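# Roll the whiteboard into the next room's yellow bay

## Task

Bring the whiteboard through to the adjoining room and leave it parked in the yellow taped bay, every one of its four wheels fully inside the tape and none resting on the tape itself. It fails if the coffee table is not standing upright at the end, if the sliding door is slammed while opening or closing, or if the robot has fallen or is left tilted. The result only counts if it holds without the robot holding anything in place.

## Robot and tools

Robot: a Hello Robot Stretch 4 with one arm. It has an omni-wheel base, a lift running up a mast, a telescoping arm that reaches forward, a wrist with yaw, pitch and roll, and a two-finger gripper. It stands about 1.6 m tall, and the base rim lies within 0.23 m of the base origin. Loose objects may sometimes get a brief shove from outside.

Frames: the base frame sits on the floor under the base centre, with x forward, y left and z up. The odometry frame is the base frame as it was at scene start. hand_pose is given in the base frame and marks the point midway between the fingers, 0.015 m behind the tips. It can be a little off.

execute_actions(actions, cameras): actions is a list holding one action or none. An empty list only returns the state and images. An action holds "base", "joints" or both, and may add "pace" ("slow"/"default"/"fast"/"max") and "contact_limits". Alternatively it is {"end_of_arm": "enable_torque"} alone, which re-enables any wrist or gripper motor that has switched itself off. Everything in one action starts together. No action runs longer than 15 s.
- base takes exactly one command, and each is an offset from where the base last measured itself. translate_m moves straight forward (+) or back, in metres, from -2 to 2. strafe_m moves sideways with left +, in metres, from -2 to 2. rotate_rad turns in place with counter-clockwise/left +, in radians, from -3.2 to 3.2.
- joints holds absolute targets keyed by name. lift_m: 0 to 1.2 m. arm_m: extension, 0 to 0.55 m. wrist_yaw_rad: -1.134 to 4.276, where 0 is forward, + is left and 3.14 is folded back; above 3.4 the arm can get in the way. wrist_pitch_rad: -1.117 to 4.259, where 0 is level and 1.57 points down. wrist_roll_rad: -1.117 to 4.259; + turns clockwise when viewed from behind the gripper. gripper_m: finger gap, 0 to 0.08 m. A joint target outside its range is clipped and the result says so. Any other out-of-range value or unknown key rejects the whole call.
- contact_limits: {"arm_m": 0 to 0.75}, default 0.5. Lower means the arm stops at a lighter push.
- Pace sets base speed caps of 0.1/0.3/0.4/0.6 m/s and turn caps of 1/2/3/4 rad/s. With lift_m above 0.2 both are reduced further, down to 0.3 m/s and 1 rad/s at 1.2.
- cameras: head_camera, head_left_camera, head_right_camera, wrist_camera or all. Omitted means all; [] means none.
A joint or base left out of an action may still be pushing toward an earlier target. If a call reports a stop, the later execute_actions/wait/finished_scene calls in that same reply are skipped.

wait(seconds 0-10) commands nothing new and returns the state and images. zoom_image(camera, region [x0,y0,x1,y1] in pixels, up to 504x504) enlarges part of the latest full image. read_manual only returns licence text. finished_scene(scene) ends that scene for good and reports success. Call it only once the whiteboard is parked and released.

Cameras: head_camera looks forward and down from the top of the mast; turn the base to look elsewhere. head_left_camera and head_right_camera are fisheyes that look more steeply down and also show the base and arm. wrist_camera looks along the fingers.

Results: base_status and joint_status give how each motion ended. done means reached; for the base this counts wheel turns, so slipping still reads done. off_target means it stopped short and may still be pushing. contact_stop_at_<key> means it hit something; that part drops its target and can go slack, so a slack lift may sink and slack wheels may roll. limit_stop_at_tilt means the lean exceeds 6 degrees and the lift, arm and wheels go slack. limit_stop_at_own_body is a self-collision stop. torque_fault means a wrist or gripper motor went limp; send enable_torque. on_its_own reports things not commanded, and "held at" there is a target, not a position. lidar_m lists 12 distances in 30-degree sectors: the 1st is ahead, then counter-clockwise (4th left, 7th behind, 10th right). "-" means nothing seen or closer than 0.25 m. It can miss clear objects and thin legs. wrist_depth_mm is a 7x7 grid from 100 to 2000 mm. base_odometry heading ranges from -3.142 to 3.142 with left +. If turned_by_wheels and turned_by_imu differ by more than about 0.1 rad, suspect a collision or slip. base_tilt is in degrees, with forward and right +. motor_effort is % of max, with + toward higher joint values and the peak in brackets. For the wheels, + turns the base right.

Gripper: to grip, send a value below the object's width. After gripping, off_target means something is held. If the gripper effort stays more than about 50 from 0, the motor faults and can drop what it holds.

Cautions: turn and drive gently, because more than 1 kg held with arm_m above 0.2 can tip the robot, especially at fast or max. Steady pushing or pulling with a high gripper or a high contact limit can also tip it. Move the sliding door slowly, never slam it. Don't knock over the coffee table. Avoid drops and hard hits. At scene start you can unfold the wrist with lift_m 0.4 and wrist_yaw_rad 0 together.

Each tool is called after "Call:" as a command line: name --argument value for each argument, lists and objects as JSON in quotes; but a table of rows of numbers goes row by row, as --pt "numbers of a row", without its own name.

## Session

Call:
execute_actions --actions '[]'

Scene clock: 0.00 s.
base_odometry: x=+0.000 y=+0.000 heading=+0.000 (m, m, rad; odometry frame)
turned_by_wheels: +0.000 (rad since the last result)
turned_by_imu: +0.000 (rad since the last result)
base_tilt: forward=-0.1 right=-0.5 (deg)
lidar_m: 1.24 1.18 1.29 1.78 1.13 0.69 0.61 0.62 0.77 0.91 0.89 1.11
base_status: not commanded
joint_positions: lift_m=+0.239 arm_m=-0.002 wrist_yaw_rad=+3.179 wrist_pitch_rad=+0.003 wrist_roll_rad=-0.003 gripper_m=+0.040
joint_status: not commanded
motor_effort: lift_m=+19 arm_m=+0 wrist_yaw_rad=-1 wrist_pitch_rad=-9 wrist_roll_rad=+2 gripper_m=+1 wheel_0=+0 wheel_1=-1 wheel_2=+1 (%)
hand_pose: x=-0.0464 y=+0.0794 z=+0.4167 quat_wxyz=(-0.019, -0.002, -0.002, +1.000) (m; base frame)
wrist_depth_mm: - 136 135 750 778 798 831 / - - 136 759 778 809 831 / - 110 137 759 778 809 831 / 142 139 183 768 788 820 842 / 204 723 741 768 798 809 854 / 212 715 146 768 144 820 842 / 206 - - - - - 842
pictures: head_camera, head_left_camera, head_right_camera, wrist_camera
camera_calibration (this result's frames):
wrist_camera: T_world_to_cam=[[-0.0524158, 0.998309, -0.0251219, -0.062168], [0.0601488, -0.0219547, -0.997948, 0.468595], [-0.996812, -0.0538193, -0.0588963, 0.14028], [0, 0, 0, 1]] pos_world=[0.108389, 0.0799005, 0.474334]
Images, in order (width x height): head_camera 420x560, head_left_camera 420x672, head_right_camera 420x672, wrist_camera 616x392.

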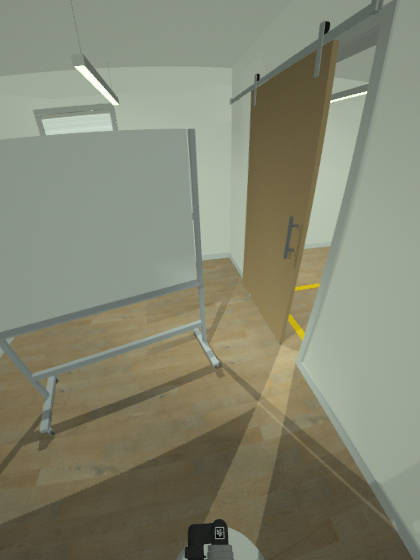

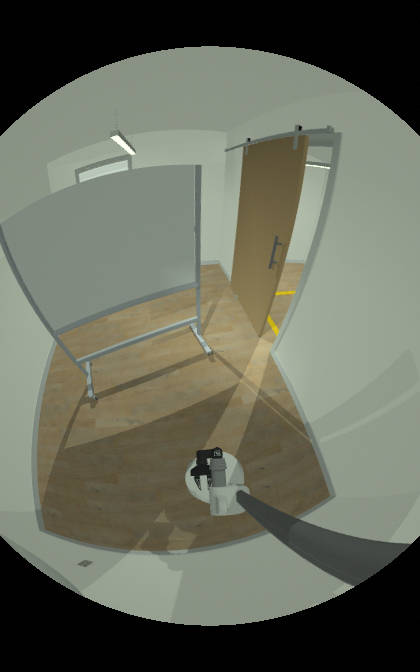

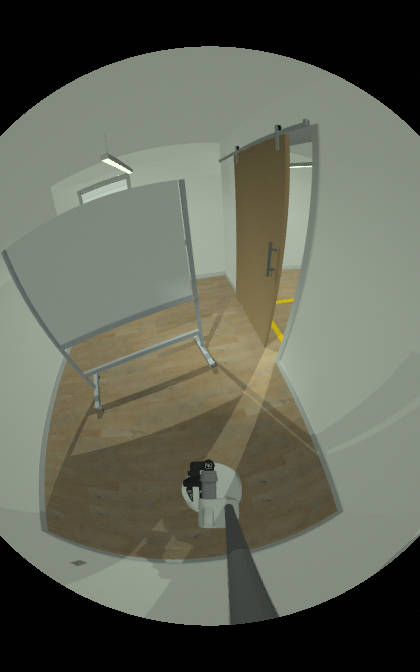

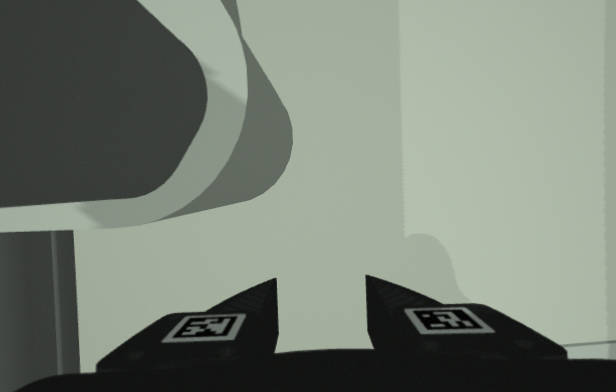

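Call:
zoom_image --camera "head_camera" --region '[170, 200, 380, 420]'

Call:
zoom_image --camera "head_camera" --region '[0, 270, 240, 450]'

Region (170, 200, 380, 420) of head_camera's 420x560 image, scaled by 2.291, with more detail than that image has; it fills the left 481 columns of this view, and the rest is white.

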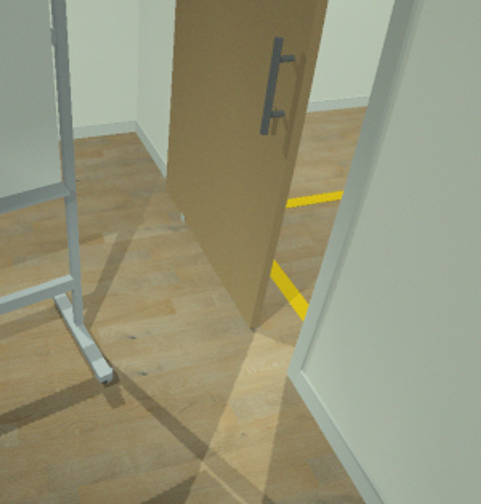

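Region (0, 270, 240, 450) of head_camera's 420x560 image, scaled by 2.100, with more detail than that image has; it fills the top 378 rows of this view, and the rest is white.

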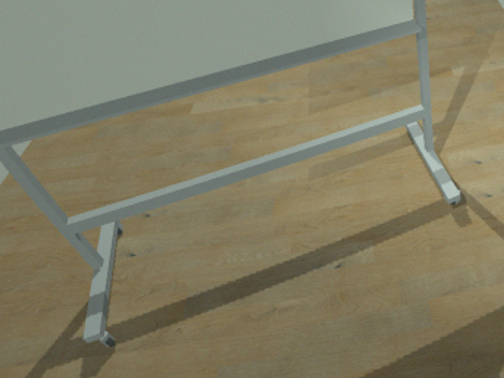

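Call:
execute_actions --actions '[{"base": {"rotate_rad": 0.185}, "joints": {"lift_m": 0.82, "wrist_yaw_rad": -0.9, "gripper_m": 0.08}}]' --cameras '[]'

Call:
execute_actions --actions '[{"base": {"strafe_m": -0.5}}]'

Scene clock: 41.43 s.
base_odometry: x=+0.000 y=+0.000 heading=+0.184 (m, m, rad; odometry frame)
turned_by_wheels: +0.184 (rad since the last result)
turned_by_imu: +0.182 (rad since the last result)
base_tilt: forward=-0.1 right=-0.5 (deg)
lidar_m: 1.22 1.19 1.51 1.79 0.89 0.65 0.60 0.66 0.87 0.90 0.95 1.29
base_status: done
joint_positions: lift_m=+0.820 arm_m=-0.002 wrist_yaw_rad=-0.900 wrist_pitch_rad=+0.003 wrist_roll_rad=-0.003 gripper_m=+0.080
joint_status: all done
motor_effort: lift_m=+23(24) arm_m=+0(0) wrist_yaw_rad=-2(8) wrist_pitch_rad=-8(7) wrist_roll_rad=+2(2) gripper_m=+0(3) wheel_0=-2(7) wheel_1=-2(7) wheel_2=-2(8) (%)
hand_pose: x=+0.2331 y=-0.2209 z=+0.9972 quat_wxyz=(+0.901, -0.001, +0.002, -0.435) (m; base frame)
wrist_depth_mm: - 1499 1281 1025 866 750 661 / - 1537 1336 1025 866 750 661 / - 1576 - 1060 878 759 668 / - 1576 - 1060 891 759 668 / - 1661 1397 1060 891 768 676 / - 1499 166 1078 891 128 668 / - - 135 - - - -
pictures: none
No camera images: the call's "cameras" was empty. Leave "cameras" out to get every camera's image.

Scene clock: 44.43 s.
base_odometry: x=+0.092 y=-0.492 heading=+0.184 (m, m, rad; odometry frame)
turned_by_wheels: +0.000 (rad since the last result)
turned_by_imu: -0.001 (rad since the last result)
base_tilt: forward=-0.1 right=-0.6 (deg)
lidar_m: 1.35 1.33 1.63 2.28 0.89 0.65 0.59 0.61 0.42 0.38 0.41 0.59
base_status: done
joint_positions: lift_m=+0.820 arm_m=-0.002 wrist_yaw_rad=-0.900 wrist_pitch_rad=+0.003 wrist_roll_rad=-0.003 gripper_m=+0.080
joint_status: not commanded
motor_effort: lift_m=+22(23) arm_m=+0(0) wrist_yaw_rad=+0(4) wrist_pitch_rad=-8(7) wrist_roll_rad=+2(1) gripper_m=+3(1) wheel_0=+0(10) wheel_1=+1(10) wheel_2=+0(0) (%)
hand_pose: x=+0.2331 y=-0.2209 z=+0.9973 quat_wxyz=(+0.900, -0.001, +0.002, -0.435) (m; base frame)
wrist_depth_mm: 917 627 480 394 330 287 257 / 931 634 488 397 334 289 258 / 931 647 492 399 336 290 260 / 976 661 500 404 340 293 262 / 991 668 508 410 342 294 264 / 1008 621 166 413 345 128 260 / - - 135 - - - -
pictures: head_camera, head_left_camera, head_right_camera, wrist_camera
camera_calibration (this result's frames):
wrist_camera: T_world_to_cam=[[-0.773465, -0.633342, -0.0251182, 0.0745159], [-0.0179089, 0.0614496, -0.99795, 1.06126], [0.633586, -0.771429, -0.0588715, -0.101635], [0, 0, 0, 1]] pos_world=[0.141036, -0.0964243, 1.05497]
Images, in order (width x height): head_camera 420x560, head_left_camera 420x672, head_right_camera 420x672, wrist_camera 616x392.

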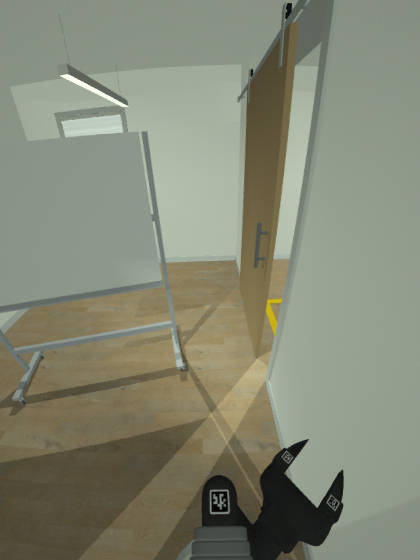

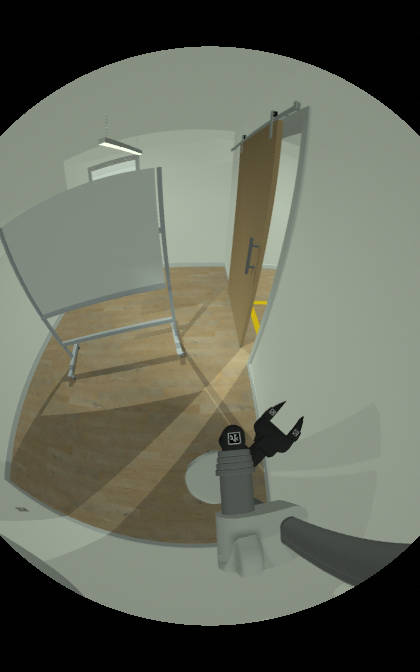

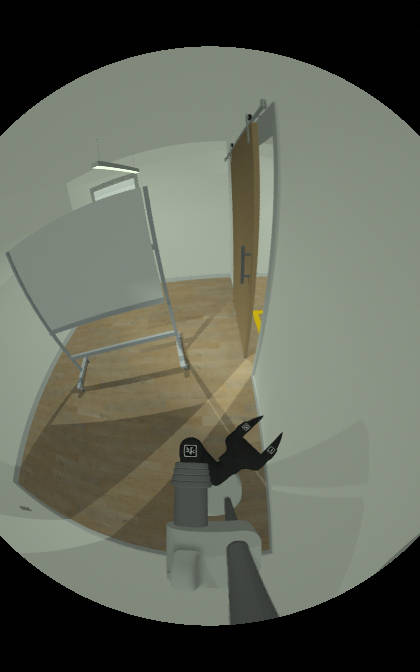

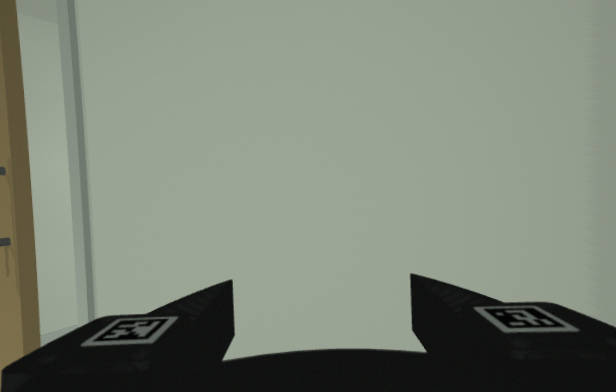

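Call:
execute_actions --actions '[{"base": {"strafe_m": -0.03}}]' --cameras '[]'

Call:
execute_actions --actions '[{"base": {"translate_m": 0.85}}]'

Scene clock: 52.53 s.
base_odometry: x=+0.097 y=-0.521 heading=+0.185 (m, m, rad; odometry frame)
turned_by_wheels: +0.000 (rad since the last result)
turned_by_imu: -0.001 (rad since the last result)
base_tilt: forward=-0.1 right=-0.6 (deg)
lidar_m: 1.31 1.36 1.63 2.32 0.88 0.66 0.61 0.57 0.38 0.36 0.37 0.55
base_status: done
joint_positions: lift_m=+0.820 arm_m=-0.002 wrist_yaw_rad=-0.900 wrist_pitch_rad=+0.003 wrist_roll_rad=-0.003 gripper_m=+0.080
joint_status: not commanded
motor_effort: lift_m=+22(22) arm_m=+0(0) wrist_yaw_rad=+0(0) wrist_pitch_rad=-7(8) wrist_roll_rad=+2(2) gripper_m=+3(2) wheel_0=+0(11) wheel_1=+2(7) wheel_2=+0(1) (%)
hand_pose: x=+0.2331 y=-0.2209 z=+0.9973 quat_wxyz=(+0.900, -0.001, +0.002, -0.435) (m; base frame)
wrist_depth_mm: 759 564 436 353 298 258 233 / 904 580 445 359 301 260 233 / 891 585 452 362 304 263 236 / 904 597 455 366 306 264 236 / 917 609 459 370 309 266 238 / 931 564 166 375 312 128 236 / - - 135 - - - -
pictures: none
No camera images: the call's "cameras" was empty. Leave "cameras" out to get every camera's image.

Scene clock: 56.83 s.
base_odometry: x=+0.933 y=-0.365 heading=+0.185 (m, m, rad; odometry frame)
turned_by_wheels: +0.000 (rad since the last result)
turned_by_imu: -0.004 (rad since the last result)
base_tilt: forward=-0.1 right=-0.6 (deg)
lidar_m: 1.16 0.57 0.61 1.11 2.11 1.52 1.46 0.53 0.35 0.33 0.35 0.51
base_status: done
joint_positions: lift_m=+0.820 arm_m=-0.002 wrist_yaw_rad=-0.900 wrist_pitch_rad=+0.003 wrist_roll_rad=-0.003 gripper_m=+0.080
joint_status: not commanded
motor_effort: lift_m=+22(22) arm_m=+0(0) wrist_yaw_rad=-1(1) wrist_pitch_rad=-8(9) wrist_roll_rad=+2(2) gripper_m=+1(1) wheel_0=+3(9) wheel_1=+2(7) wheel_2=+1(9) (%)
hand_pose: x=+0.2331 y=-0.2209 z=+0.9973 quat_wxyz=(+0.900, -0.001, +0.002, -0.435) (m; base frame)
wrist_depth_mm: 597 433 355 - - - 213 / 621 389 362 - - - 215 / 640 364 364 - - - 215 / 654 415 364 - - - 218 / 668 410 362 - - - 219 / 683 332 166 - - 128 216 / - - 135 - - - -
pictures: head_camera, head_left_camera, head_right_camera, wrist_camera
camera_calibration (this result's frames):
wrist_camera: T_world_to_cam=[[-0.773486, -0.633315, -0.0251181, 0.0745194], [-0.0179069, 0.0614501, -0.99795, 1.06126], [0.63356, -0.77145, -0.0588715, -0.101631], [0, 0, 0, 1]] pos_world=[0.141033, -0.0964233, 1.05497]
Images, in order (width x height): head_camera 420x560, head_left_camera 420x672, head_right_camera 420x672, wrist_camera 616x392.

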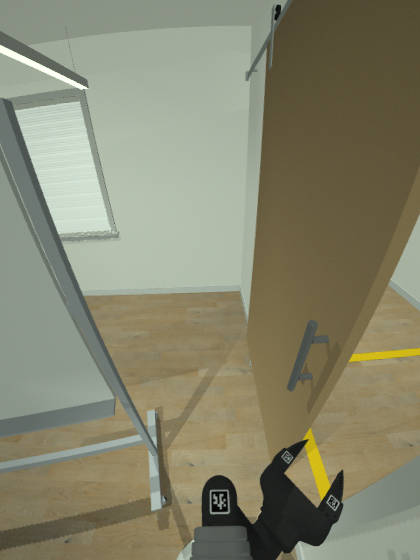

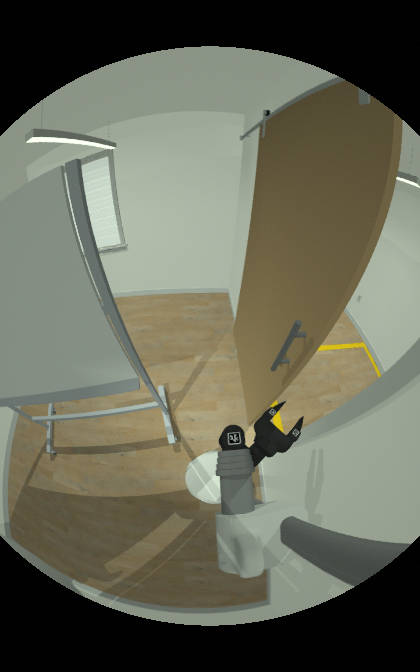

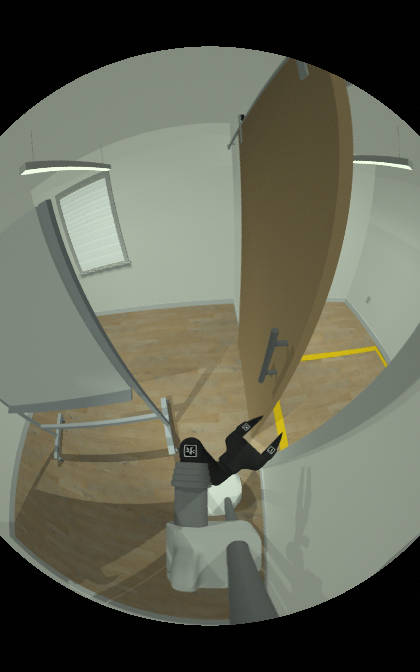

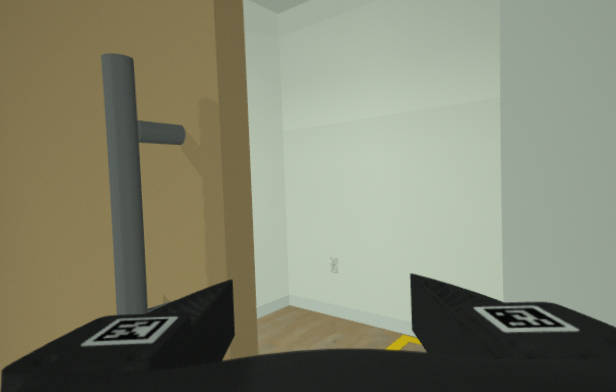

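Call:
execute_actions --actions '[{"base": {"rotate_rad": 0.02}, "joints": {"arm_m": 0.17}, "contact_limits": {"arm_m": 0.2}}]' --cameras '["head_camera", "wrist_camera"]'

Scene clock: 65.23 s.
base_odometry: x=+0.933 y=-0.365 heading=+0.205 (m, m, rad; odometry frame)
turned_by_wheels: +0.020 (rad since the last result)
turned_by_imu: +0.018 (rad since the last result)
base_tilt: forward=-0.1 right=-0.6 (deg)
lidar_m: 1.27 0.58 0.63 1.14 2.07 1.51 1.43 0.51 0.37 0.35 0.38 0.51
base_status: done
joint_positions: lift_m=+0.820 arm_m=+0.169 wrist_yaw_rad=-0.900 wrist_pitch_rad=+0.003 wrist_roll_rad=-0.003 gripper_m=+0.080
joint_status: all done
motor_effort: lift_m=+22(22) arm_m=+8(9) wrist_yaw_rad=+0(0) wrist_pitch_rad=-7(6) wrist_roll_rad=+2(2) gripper_m=+0(3) wheel_0=+0(1) wheel_1=-2(5) wheel_2=+0(6) (%)
contact_limits: arm_m 0.2
hand_pose: x=+0.4032 y=-0.2209 z=+0.9973 quat_wxyz=(+0.901, -0.001, +0.002, -0.435) (m; base frame)
wrist_depth_mm: 654 455 349 267 246 - 1921 / 676 466 351 262 248 - 1863 / 699 473 357 265 251 - 1921 / 715 484 364 274 252 - 1863 / 741 488 368 277 253 - 1921 / 750 455 166 279 245 128 1921 / - - 135 - - - -
pictures: head_camera, wrist_camera
camera_calibration (this result's frames):
wrist_camera: T_world_to_cam=[[-0.773333, -0.633502, -0.0251202, 0.20604], [-0.0179198, 0.0614469, -0.997949, 1.06431], [0.633746, -0.771297, -0.0588711, -0.209463], [0, 0, 0, 1]] pos_world=[0.311157, -0.0964302, 1.05497]
Images, in order (width x height): head_camera 420x560, wrist_camera 616x392.

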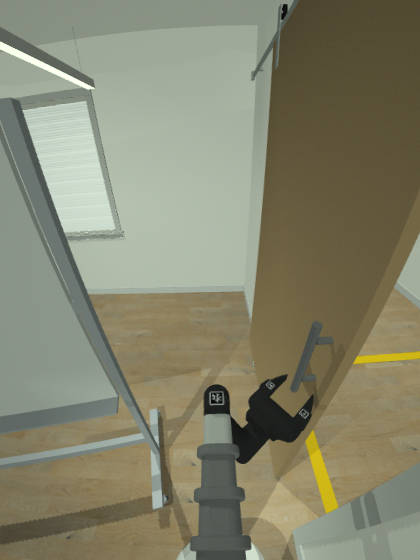

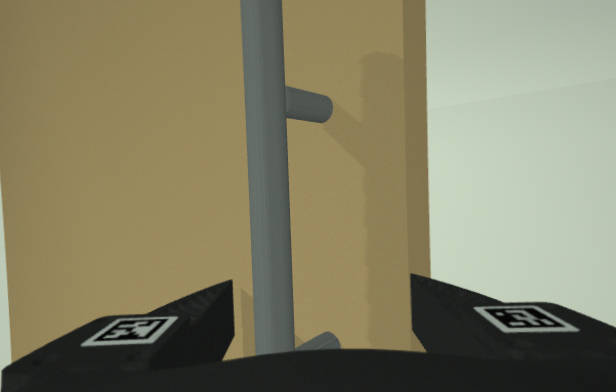

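Call:
execute_actions --actions '[{"base": {"strafe_m": -0.035}, "joints": {"arm_m": 0.235}, "contact_limits": {"arm_m": 0.2}, "pace": "slow"}]' --cameras '["head_camera", "wrist_camera"]'

Scene clock: 73.60 s.
base_odometry: x=+0.940 y=-0.399 heading=+0.205 (m, m, rad; odometry frame)
turned_by_wheels: +0.000 (rad since the last result)
turned_by_imu: -0.002 (rad since the last result)
base_tilt: forward=-0.2 right=-0.6 (deg)
lidar_m: 1.12 0.59 0.63 1.14 2.07 1.52 1.26 0.48 0.34 0.29 0.34 0.48
base_status: done
joint_positions: lift_m=+0.820 arm_m=+0.234 wrist_yaw_rad=-0.900 wrist_pitch_rad=+0.003 wrist_roll_rad=-0.003 gripper_m=+0.080
joint_status: all done
motor_effort: lift_m=+22(22) arm_m=+8(9) wrist_yaw_rad=-1(4) wrist_pitch_rad=-7(7) wrist_roll_rad=+2(2) gripper_m=+1(1) wheel_0=+2(6) wheel_1=-2(8) wheel_2=+0(0) (%)
contact_limits: arm_m 0.2
hand_pose: x=+0.4682 y=-0.2209 z=+0.9973 quat_wxyz=(+0.900, -0.001, +0.002, -0.435) (m; base frame)
wrist_depth_mm: 554 384 293 156 198 174 1863 / 569 394 297 156 194 175 1863 / 585 399 301 156 202 177 1863 / 603 407 306 156 202 178 1863 / 615 413 310 158 205 179 1921 / 640 382 166 160 206 128 1921 / - - 135 - - - -
pictures: head_camera, wrist_camera
camera_calibration (this result's frames):
wrist_camera: T_world_to_cam=[[-0.773475, -0.633329, -0.0251201, 0.256349], [-0.0179062, 0.0614507, -0.997949, 1.06547], [0.633574, -0.771439, -0.0588711, -0.250575], [0, 0, 0, 1]] pos_world=[0.376116, -0.0964239, 1.05497]
Images, in order (width x height): head_camera 420x560, wrist_camera 616x392.

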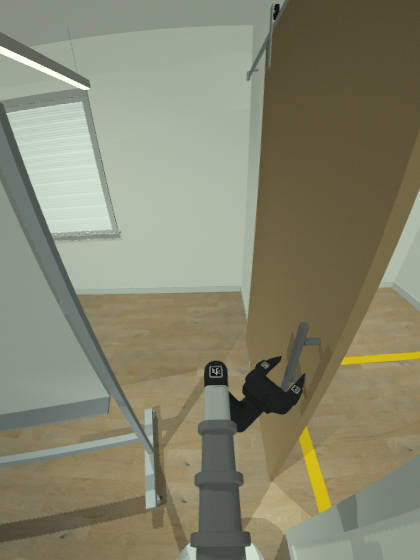

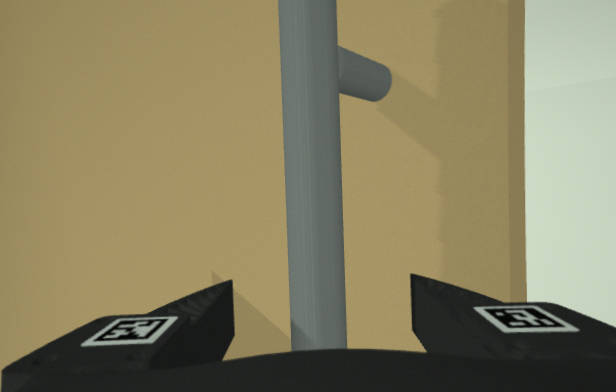

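Call:
execute_actions --actions '[{"base": {"strafe_m": -0.02}, "joints": {"arm_m": 0.252, "gripper_m": 0.05}, "contact_limits": {"arm_m": 0.2}, "pace": "slow"}]' --cameras '["wrist_camera"]'

Scene clock: 78.10 s.
base_odometry: x=+0.944 y=-0.418 heading=+0.205 (m, m, rad; odometry frame)
turned_by_wheels: +0.000 (rad since the last result)
turned_by_imu: -0.002 (rad since the last result)
base_tilt: forward=-0.1 right=-0.6 (deg)
lidar_m: 1.02 0.59 0.63 1.15 2.07 1.51 1.25 0.44 0.32 0.28 0.30 0.49
base_status: done
joint_positions: lift_m=+0.820 arm_m=+0.251 wrist_yaw_rad=-0.900 wrist_pitch_rad=+0.003 wrist_roll_rad=-0.003 gripper_m=+0.050
joint_status: all done
motor_effort: lift_m=+22(22) arm_m=+8(9) wrist_yaw_rad=-1(0) wrist_pitch_rad=-8(7) wrist_roll_rad=+2(1) gripper_m=-3(3) wheel_0=+1(4) wheel_1=-3(7) wheel_2=+0(2) (%)
contact_limits: arm_m 0.2
hand_pose: x=+0.4852 y=-0.2209 z=+0.9973 quat_wxyz=(+0.900, -0.001, +0.002, -0.435) (m; base frame)
wrist_depth_mm: 496 345 260 128 172 152 1756 / 512 347 265 128 170 153 1756 / 525 357 268 129 180 154 1756 / 539 362 273 129 181 156 1756 / 549 368 276 131 182 156 1808 / 564 375 143 132 153 150 1808 / 615 - - - - - -
pictures: wrist_camera
camera_calibration (this result's frames):
wrist_camera: T_world_to_cam=[[-0.773476, -0.633328, -0.0251203, 0.269503], [-0.0179058, 0.0614508, -0.997949, 1.06577], [0.633573, -0.77144, -0.058871, -0.261349], [0, 0, 0, 1]] pos_world=[0.393121, -0.0964238, 1.05497]
Images, in order (width x height): wrist_camera 616x392.

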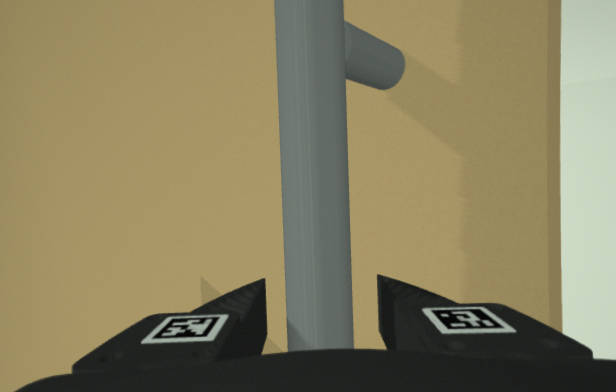

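Call:
execute_actions --actions '[{"joints": {"gripper_m": 0.018}}]' --cameras '[]'

Call:
execute_actions --actions '[{"base": {"translate_m": 0.3}, "pace": "slow"}]'

Scene clock: 81.17 s.
base_odometry: x=+0.944 y=-0.418 heading=+0.205 (m, m, rad; odometry frame)
turned_by_wheels: +0.000 (rad since the last result)
turned_by_imu: -0.001 (rad since the last result)
base_tilt: forward=+0.0 right=-0.6 (deg)
lidar_m: 1.03 0.63 0.63 1.17 2.07 1.53 1.20 0.43 0.32 0.28 0.31 0.47
base_status: not commanded
joint_positions: lift_m=+0.820 arm_m=+0.251 wrist_yaw_rad=-0.898 wrist_pitch_rad=+0.003 wrist_roll_rad=-0.002 gripper_m=+0.023
joint_status: gripper_m off_target (ended at +0.023, target +0.018)
motor_effort: lift_m=+22(22) arm_m=+7(8) wrist_yaw_rad=-8(8) wrist_pitch_rad=-7(7) wrist_roll_rad=-1(1) gripper_m=-32(31) wheel_0=+1(1) wheel_1=-3(4) wheel_2=+0(0) (%)
hand_pose: x=+0.4858 y=-0.2208 z=+0.9973 quat_wxyz=(+0.901, +0.000, +0.002, -0.434) (m; base frame)
wrist_depth_mm: 500 345 263 127 170 153 1756 / 517 353 267 128 171 154 1708 / 530 362 271 129 180 155 1756 / 549 366 274 131 182 156 1808 / 564 375 279 131 183 158 1808 / 574 379 267 131 134 155 1808 / 609 415 - - - - 1863
pictures: none
No camera images: the call's "cameras" was empty. Leave "cameras" out to get every camera's image.

Scene clock: 85.47 s.
base_odometry: x=+1.237 y=-0.358 heading=+0.205 (m, m, rad; odometry frame)
turned_by_wheels: +0.000 (rad since the last result)
turned_by_imu: -0.003 (rad since the last result)
base_tilt: forward=-0.1 right=-0.6 (deg)
lidar_m: 1.06 2.06 0.42 0.53 2.48 1.85 1.22 0.46 0.32 0.41 2.46 0.48
base_status: done
joint_positions: lift_m=+0.820 arm_m=+0.251 wrist_yaw_rad=-0.903 wrist_pitch_rad=+0.003 wrist_roll_rad=-0.002 gripper_m=+0.023
joint_status: not commanded
motor_effort: lift_m=+22(22) arm_m=+8(8) wrist_yaw_rad=+8(25) wrist_pitch_rad=-6(8) wrist_roll_rad=-1(0) gripper_m=-32(34) wheel_0=+4(10) wheel_1=+3(7) wheel_2=-5(11) (%)
hand_pose: x=+0.4847 y=-0.2211 z=+0.9974 quat_wxyz=(+0.900, +0.000, +0.002, -0.436) (m; base frame)
wrist_depth_mm: 492 342 262 127 173 153 1756 / 508 349 266 128 172 154 1756 / 517 353 268 129 180 155 1756 / 535 362 272 131 182 157 1808 / 549 368 276 131 184 158 1808 / 559 375 265 130 135 155 1808 / 591 410 - - - - 1863
pictures: head_camera, head_left_camera, head_right_camera, wrist_camera
camera_calibration (this result's frames):
wrist_camera: T_world_to_cam=[[-0.775257, -0.631109, -0.0260429, 0.271272], [-0.0168439, 0.0618715, -0.997942, 1.0654], [0.631422, -0.773223, -0.0585966, -0.260789], [0, 0, 0, 1]] pos_world=[0.392919, -0.096364, 1.05499]
Images, in order (width x height): head_camera 420x560, head_left_camera 420x672, head_right_camera 420x672, wrist_camera 616x392.

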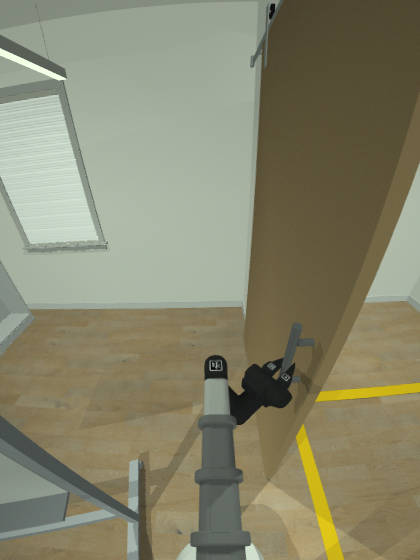

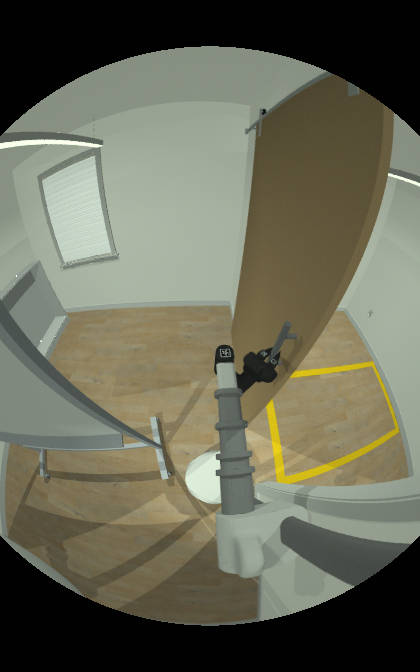

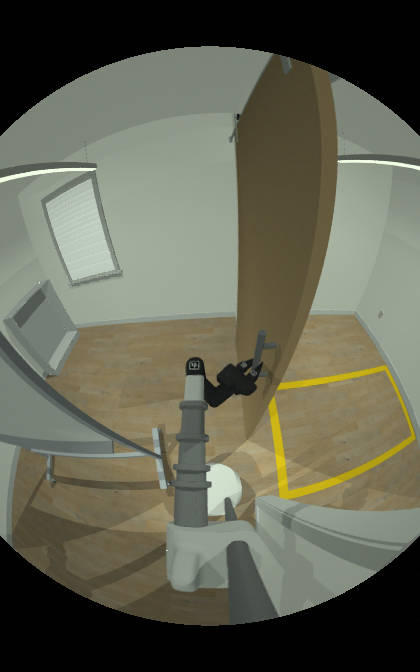

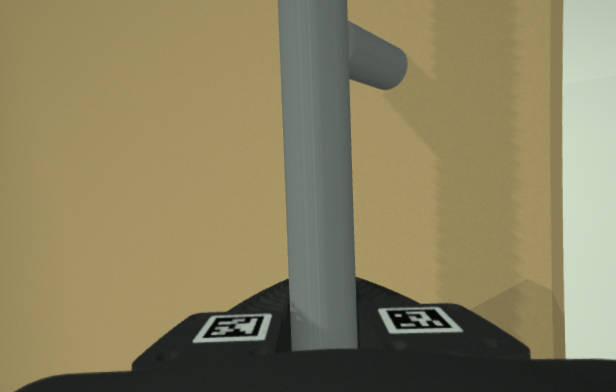

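Call:
execute_actions --actions '[{"base": {"translate_m": 0.25}, "pace": "slow"}]'

Scene clock: 92.10 s.
base_odometry: x=+1.482 y=-0.307 heading=+0.205 (m, m, rad; odometry frame)
turned_by_wheels: +0.000 (rad since the last result)
turned_by_imu: -0.004 (rad since the last result)
base_tilt: forward=-0.1 right=-0.6 (deg)
lidar_m: 1.07 1.80 2.25 0.37 2.48 2.09 1.21 0.46 0.50 2.34 2.42 0.46
base_status: done
joint_positions: lift_m=+0.820 arm_m=+0.251 wrist_yaw_rad=-0.903 wrist_pitch_rad=+0.003 wrist_roll_rad=-0.002 gripper_m=+0.023
joint_status: not commanded
motor_effort: lift_m=+22(22) arm_m=+8(8) wrist_yaw_rad=+8(22) wrist_pitch_rad=-7(7) wrist_roll_rad=-1(2) gripper_m=-32(30) wheel_0=+2(6) wheel_1=+4(5) wheel_2=-5(11) (%)
hand_pose: x=+0.4847 y=-0.2211 z=+0.9974 quat_wxyz=(+0.900, +0.000, +0.002, -0.436) (m; base frame)
wrist_depth_mm: 488 340 262 127 173 153 1756 / 504 349 265 128 172 154 1756 / 512 355 270 129 181 155 1756 / 530 362 272 131 182 157 1756 / 544 366 276 131 184 158 1808 / 554 375 264 131 135 156 1808 / 591 407 - - - - 1863
pictures: head_camera, head_left_camera, head_right_camera, wrist_camera
camera_calibration (this result's frames):
wrist_camera: T_world_to_cam=[[-0.775222, -0.631151, -0.0260416, 0.271256], [-0.0168638, 0.0618887, -0.997941, 1.06541], [0.631463, -0.773187, -0.0586211, -0.260782], [0, 0, 0, 1]] pos_world=[0.392925, -0.0963666, 1.05499]
Images, in order (width x height): head_camera 420x560, head_left_camera 420x672, head_right_camera 420x672, wrist_camera 616x392.

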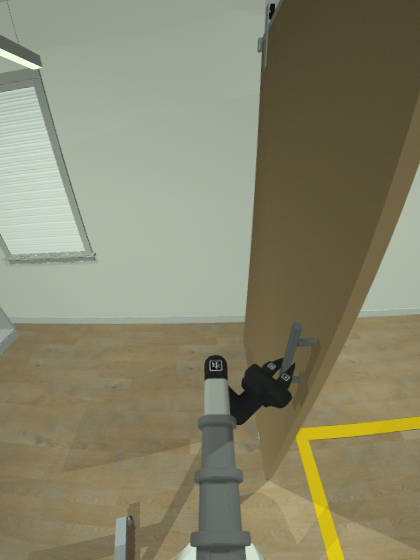

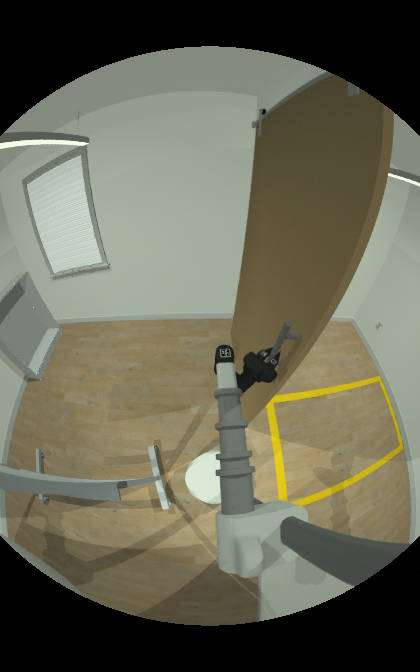

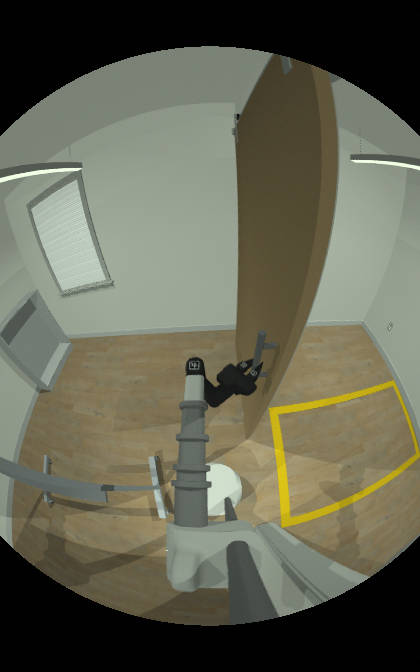

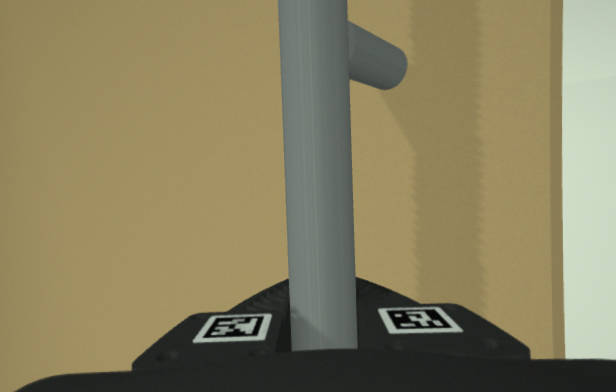

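Call:
execute_actions --actions '[{"base": {"translate_m": 0.08}, "pace": "slow"}]' --cameras '["head_camera", "head_right_camera", "wrist_camera"]'

Scene clock: 96.67 s.
base_odometry: x=+1.560 y=-0.291 heading=+0.205 (m, m, rad; odometry frame)
turned_by_wheels: +0.000 (rad since the last result)
turned_by_imu: -0.002 (rad since the last result)
base_tilt: forward=-0.2 right=-0.5 (deg)
lidar_m: 1.05 1.72 2.21 0.41 0.40 2.19 1.22 0.51 0.62 2.35 2.31 0.49
base_status: done
joint_positions: lift_m=+0.820 arm_m=+0.251 wrist_yaw_rad=-0.902 wrist_pitch_rad=+0.003 wrist_roll_rad=-0.002 gripper_m=+0.023
joint_status: not commanded
motor_effort: lift_m=+22(22) arm_m=+8(8) wrist_yaw_rad=+7(23) wrist_pitch_rad=-8(7) wrist_roll_rad=-1(1) gripper_m=-32(32) wheel_0=+3(5) wheel_1=+4(6) wheel_2=-6(12) (%)
hand_pose: x=+0.4848 y=-0.2211 z=+0.9974 quat_wxyz=(+0.900, +0.000, +0.002, -0.436) (m; base frame)
wrist_depth_mm: 488 342 262 127 173 153 1756 / 500 349 266 128 171 154 1756 / 517 355 268 129 181 155 1808 / 530 362 273 131 182 156 1808 / 544 368 277 131 183 158 1808 / 554 370 265 130 135 156 1808 / 591 407 - - - - 1808
pictures: head_camera, head_right_camera, wrist_camera
camera_calibration (this result's frames):
wrist_camera: T_world_to_cam=[[-0.774954, -0.631481, -0.026039, 0.27114], [-0.0168942, 0.0618824, -0.99794, 1.06542], [0.631792, -0.772918, -0.0586244, -0.260918], [0, 0, 0, 1]] pos_world=[0.392967, -0.0963788, 1.05499]
Images, in order (width x height): head_camera 420x560, head_right_camera 420x672, wrist_camera 616x392.

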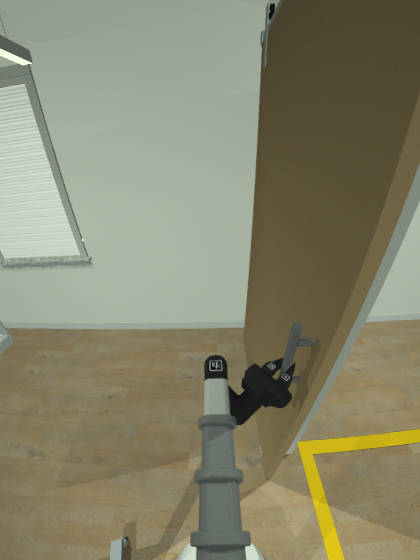

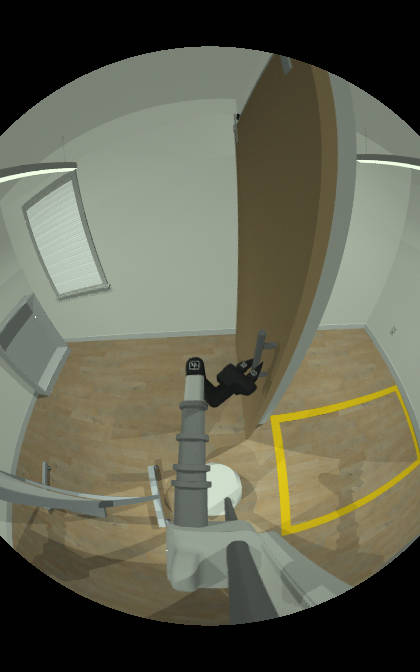

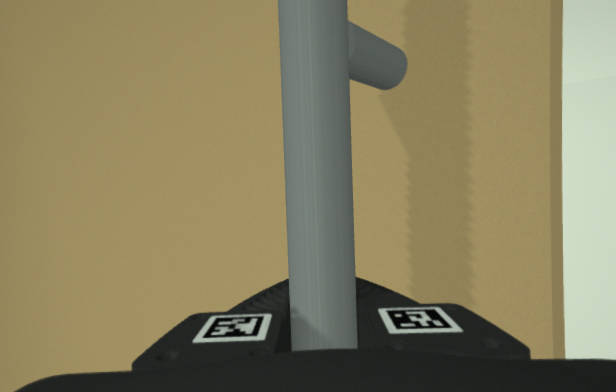

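Call:
execute_actions --actions '[{"base": {"translate_m": 0.06}, "pace": "slow"}]' --cameras '["head_camera"]'

Call:
execute_actions --actions '[{"joints": {"gripper_m": 0.055}}]' --cameras '[]'

Call:
execute_actions --actions '[{"base": {"strafe_m": 0.05}, "joints": {"arm_m": 0.21}, "pace": "slow"}]' --cameras '["wrist_camera", "head_left_camera"]'

Scene clock: 101.97 s.
base_odometry: x=+1.619 y=-0.278 heading=+0.205 (m, m, rad; odometry frame)
turned_by_wheels: +0.000 (rad since the last result)
turned_by_imu: -0.002 (rad since the last result)
base_tilt: forward=-0.1 right=-0.6 (deg)
lidar_m: 1.05 1.65 2.21 2.38 0.41 2.26 1.29 0.57 2.28 2.34 2.25 0.46
base_status: done
joint_positions: lift_m=+0.820 arm_m=+0.251 wrist_yaw_rad=-0.902 wrist_pitch_rad=+0.003 wrist_roll_rad=-0.002 gripper_m=+0.023
joint_status: not commanded
motor_effort: lift_m=+22(22) arm_m=+8(8) wrist_yaw_rad=+8(23) wrist_pitch_rad=-8(8) wrist_roll_rad=-1(1) gripper_m=-33(32) wheel_0=+3(6) wheel_1=+4(5) wheel_2=-5(13) (%)
hand_pose: x=+0.4848 y=-0.2211 z=+0.9974 quat_wxyz=(+0.900, +0.000, +0.002, -0.436) (m; base frame)
wrist_depth_mm: 488 342 262 127 173 153 1756 / 500 347 265 128 171 154 1756 / 517 355 268 129 180 155 1756 / 525 362 272 131 182 156 1756 / 539 366 276 131 183 158 1708 / 554 373 264 131 135 156 1756 / 585 407 - - - - 1808
pictures: head_camera
Images, in order (width x height): head_camera 420x560.

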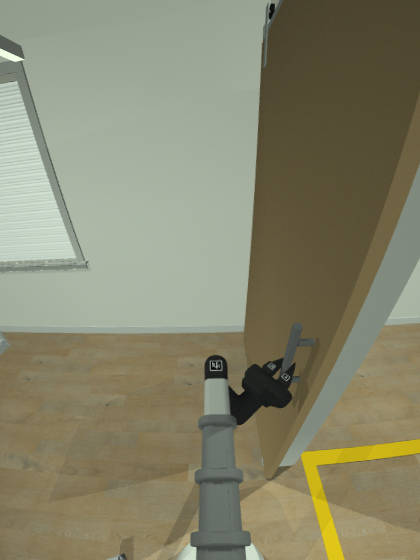

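Scene clock: 102.93 s.
base_odometry: x=+1.619 y=-0.278 heading=+0.205 (m, m, rad; odometry frame)
turned_by_wheels: +0.000 (rad since the last result)
turned_by_imu: +0.000 (rad since the last result)
base_tilt: forward=-0.1 right=-0.5 (deg)
lidar_m: 1.07 1.65 2.17 2.38 0.40 2.25 1.23 0.57 2.25 2.34 2.26 0.49
base_status: not commanded
joint_positions: lift_m=+0.820 arm_m=+0.251 wrist_yaw_rad=-0.900 wrist_pitch_rad=+0.003 wrist_roll_rad=-0.003 gripper_m=+0.055
joint_status: all done
motor_effort: lift_m=+22(22) arm_m=+7(7) wrist_yaw_rad=+0(8) wrist_pitch_rad=-7(6) wrist_roll_rad=+1(1) gripper_m=+2(30) wheel_0=+3(3) wheel_1=+4(4) wheel_2=-3(5) (%)
hand_pose: x=+0.4852 y=-0.2210 z=+0.9974 quat_wxyz=(+0.900, -0.001, +0.002, -0.435) (m; base frame)
wrist_depth_mm: 496 347 264 128 172 154 1756 / 517 351 268 129 172 155 1756 / 521 359 271 130 182 156 1756 / 539 366 276 130 183 158 1808 / 549 370 279 131 181 159 1808 / 564 375 147 132 141 151 1808 / 621 - - - - - -
pictures: none
No camera images: the call's "cameras" was empty. Leave "cameras" out to get every camera's image.

Scene clock: 104.53 s.
base_odometry: x=+1.608 y=-0.230 heading=+0.205 (m, m, rad; odometry frame)
turned_by_wheels: +0.000 (rad since the last result)
turned_by_imu: -0.001 (rad since the last result)
base_tilt: forward=-0.1 right=-0.6 (deg)
lidar_m: 1.26 1.65 2.14 2.33 0.38 2.25 1.41 0.58 0.72 2.39 0.67 0.48
base_status: done
joint_positions: lift_m=+0.820 arm_m=+0.211 wrist_yaw_rad=-0.900 wrist_pitch_rad=+0.003 wrist_roll_rad=-0.003 gripper_m=+0.055
joint_status: all done
motor_effort: lift_m=+22(22) arm_m=-8(9) wrist_yaw_rad=-1(0) wrist_pitch_rad=-6(8) wrist_roll_rad=+1(1) gripper_m=+1(3) wheel_0=-4(6) wheel_1=+2(8) wheel_2=+0(1) (%)
hand_pose: x=+0.4461 y=-0.2209 z=+0.9974 quat_wxyz=(+0.900, -0.001, +0.002, -0.435) (m; base frame)
wrist_depth_mm: 640 452 343 196 233 213 1863 / 668 455 347 206 229 215 1921 / 683 466 351 260 236 216 1863 / 699 473 357 201 238 218 1921 / 715 484 362 199 240 220 1983 / 741 488 146 199 160 210 1983 / 788 - - - - - -
pictures: head_left_camera, wrist_camera
camera_calibration (this result's frames):
wrist_camera: T_world_to_cam=[[-0.773582, -0.633187, -0.0254112, 0.239632], [-0.0175315, 0.0614689, -0.997955, 1.06496], [0.633454, -0.771554, -0.058652, -0.236781], [0, 0, 0, 1]] pos_world=[0.354035, -0.0964196, 1.05499]
Images, in order (width x height): head_left_camera 420x672, wrist_camera 616x392.

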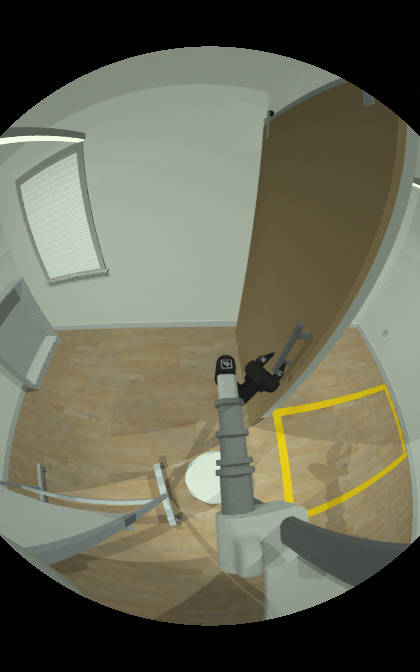

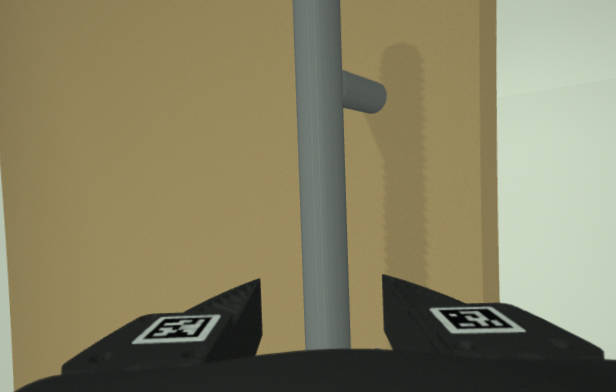

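Call:
execute_actions --actions '[{"base": {"translate_m": -0.16}, "joints": {"arm_m": 0.0, "lift_m": 0.4, "wrist_yaw_rad": 0.0, "wrist_pitch_rad": 1.4, "gripper_m": 0.08}}]' --cameras '[]'

Call:
execute_actions --actions '[{"base": {"rotate_rad": 1.78}}]' --cameras '["wrist_camera", "head_camera"]'

Scene clock: 114.83 s.
base_odometry: x=+1.452 y=-0.262 heading=+0.204 (m, m, rad; odometry frame)
turned_by_wheels: +0.000 (rad since the last result)
turned_by_imu: -0.002 (rad since the last result)
base_tilt: forward=-0.1 right=-0.7 (deg)
lidar_m: 1.27 1.83 2.18 0.33 2.39 2.09 1.41 0.50 0.49 2.40 2.50 0.64
base_status: done
joint_positions: lift_m=+0.400 arm_m=+0.001 wrist_yaw_rad=+0.000 wrist_pitch_rad=+1.401 wrist_roll_rad=-0.003 gripper_m=+0.080
joint_status: all done
motor_effort: lift_m=+16(18) arm_m=-8(9) wrist_yaw_rad=+0(4) wrist_pitch_rad=-1(5) wrist_roll_rad=+1(1) gripper_m=+3(2) wheel_0=-3(6) wheel_1=-3(7) wheel_2=+1(13) (%)
hand_pose: x=+0.2083 y=-0.0874 z=+0.3689 quat_wxyz=(+0.765, -0.001, +0.644, +0.001) (m; base frame)
wrist_depth_mm: 574 569 569 564 564 559 559 / 559 564 554 549 554 544 544 / 554 549 544 544 539 539 535 / 539 535 535 530 530 525 525 / 525 525 521 525 521 517 512 / 521 517 166 322 508 128 508 / - - 135 - - - -
pictures: none
No camera images: the call's "cameras" was empty. Leave "cameras" out to get every camera's image.

Scene clock: 117.00 s.
base_odometry: x=+1.452 y=-0.262 heading=+1.984 (m, m, rad; odometry frame)
turned_by_wheels: +1.779 (rad since the last result)
turned_by_imu: +1.777 (rad since the last result)
base_tilt: forward=-0.1 right=-0.6 (deg)
lidar_m: 0.32 2.35 2.00 0.82 0.47 2.42 2.39 0.75 0.64 1.73 1.99 0.33
base_status: done
joint_positions: lift_m=+0.400 arm_m=+0.001 wrist_yaw_rad=+0.000 wrist_pitch_rad=+1.401 wrist_roll_rad=-0.003 gripper_m=+0.080
joint_status: not commanded
motor_effort: lift_m=+16(16) arm_m=-8(8) wrist_yaw_rad=-1(2) wrist_pitch_rad=-1(0) wrist_roll_rad=+1(2) gripper_m=+4(2) wheel_0=-3(6) wheel_1=-3(8) wheel_2=-4(9) (%)
hand_pose: x=+0.2084 y=-0.0874 z=+0.3689 quat_wxyz=(+0.765, -0.001, +0.644, +0.001) (m; base frame)
wrist_depth_mm: 574 569 569 177 559 559 559 / 564 559 554 262 549 549 544 / 549 445 442 439 439 436 535 / 539 535 535 535 525 525 525 / 530 530 525 521 517 517 512 / 517 517 166 322 508 128 508 / - - 135 - - - -
pictures: head_camera, wrist_camera
camera_calibration (this result's frames):
wrist_camera: T_world_to_cam=[[-0.0222405, -0.999565, -0.0193473, -0.0665026], [-0.993209, 0.0243013, -0.113779, 0.29931], [0.114199, 0.0166854, -0.993318, 0.501843], [0, 0, 0, 1]] pos_world=[0.238489, -0.0821208, 0.531258]
Images, in order (width x height): head_camera 420x560, wrist_camera 616x392.

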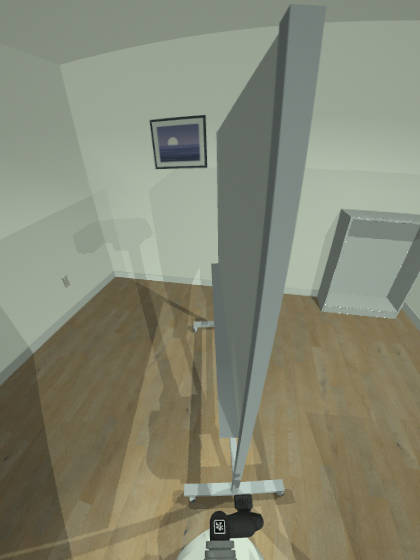

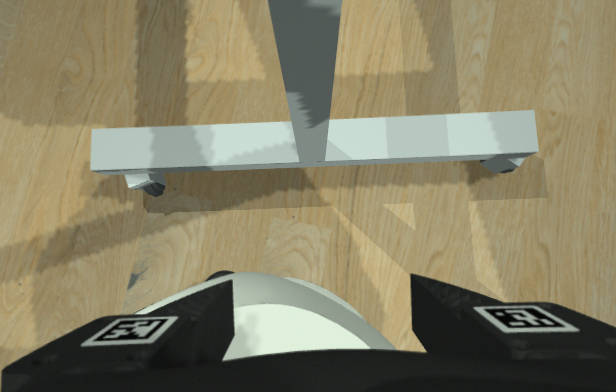

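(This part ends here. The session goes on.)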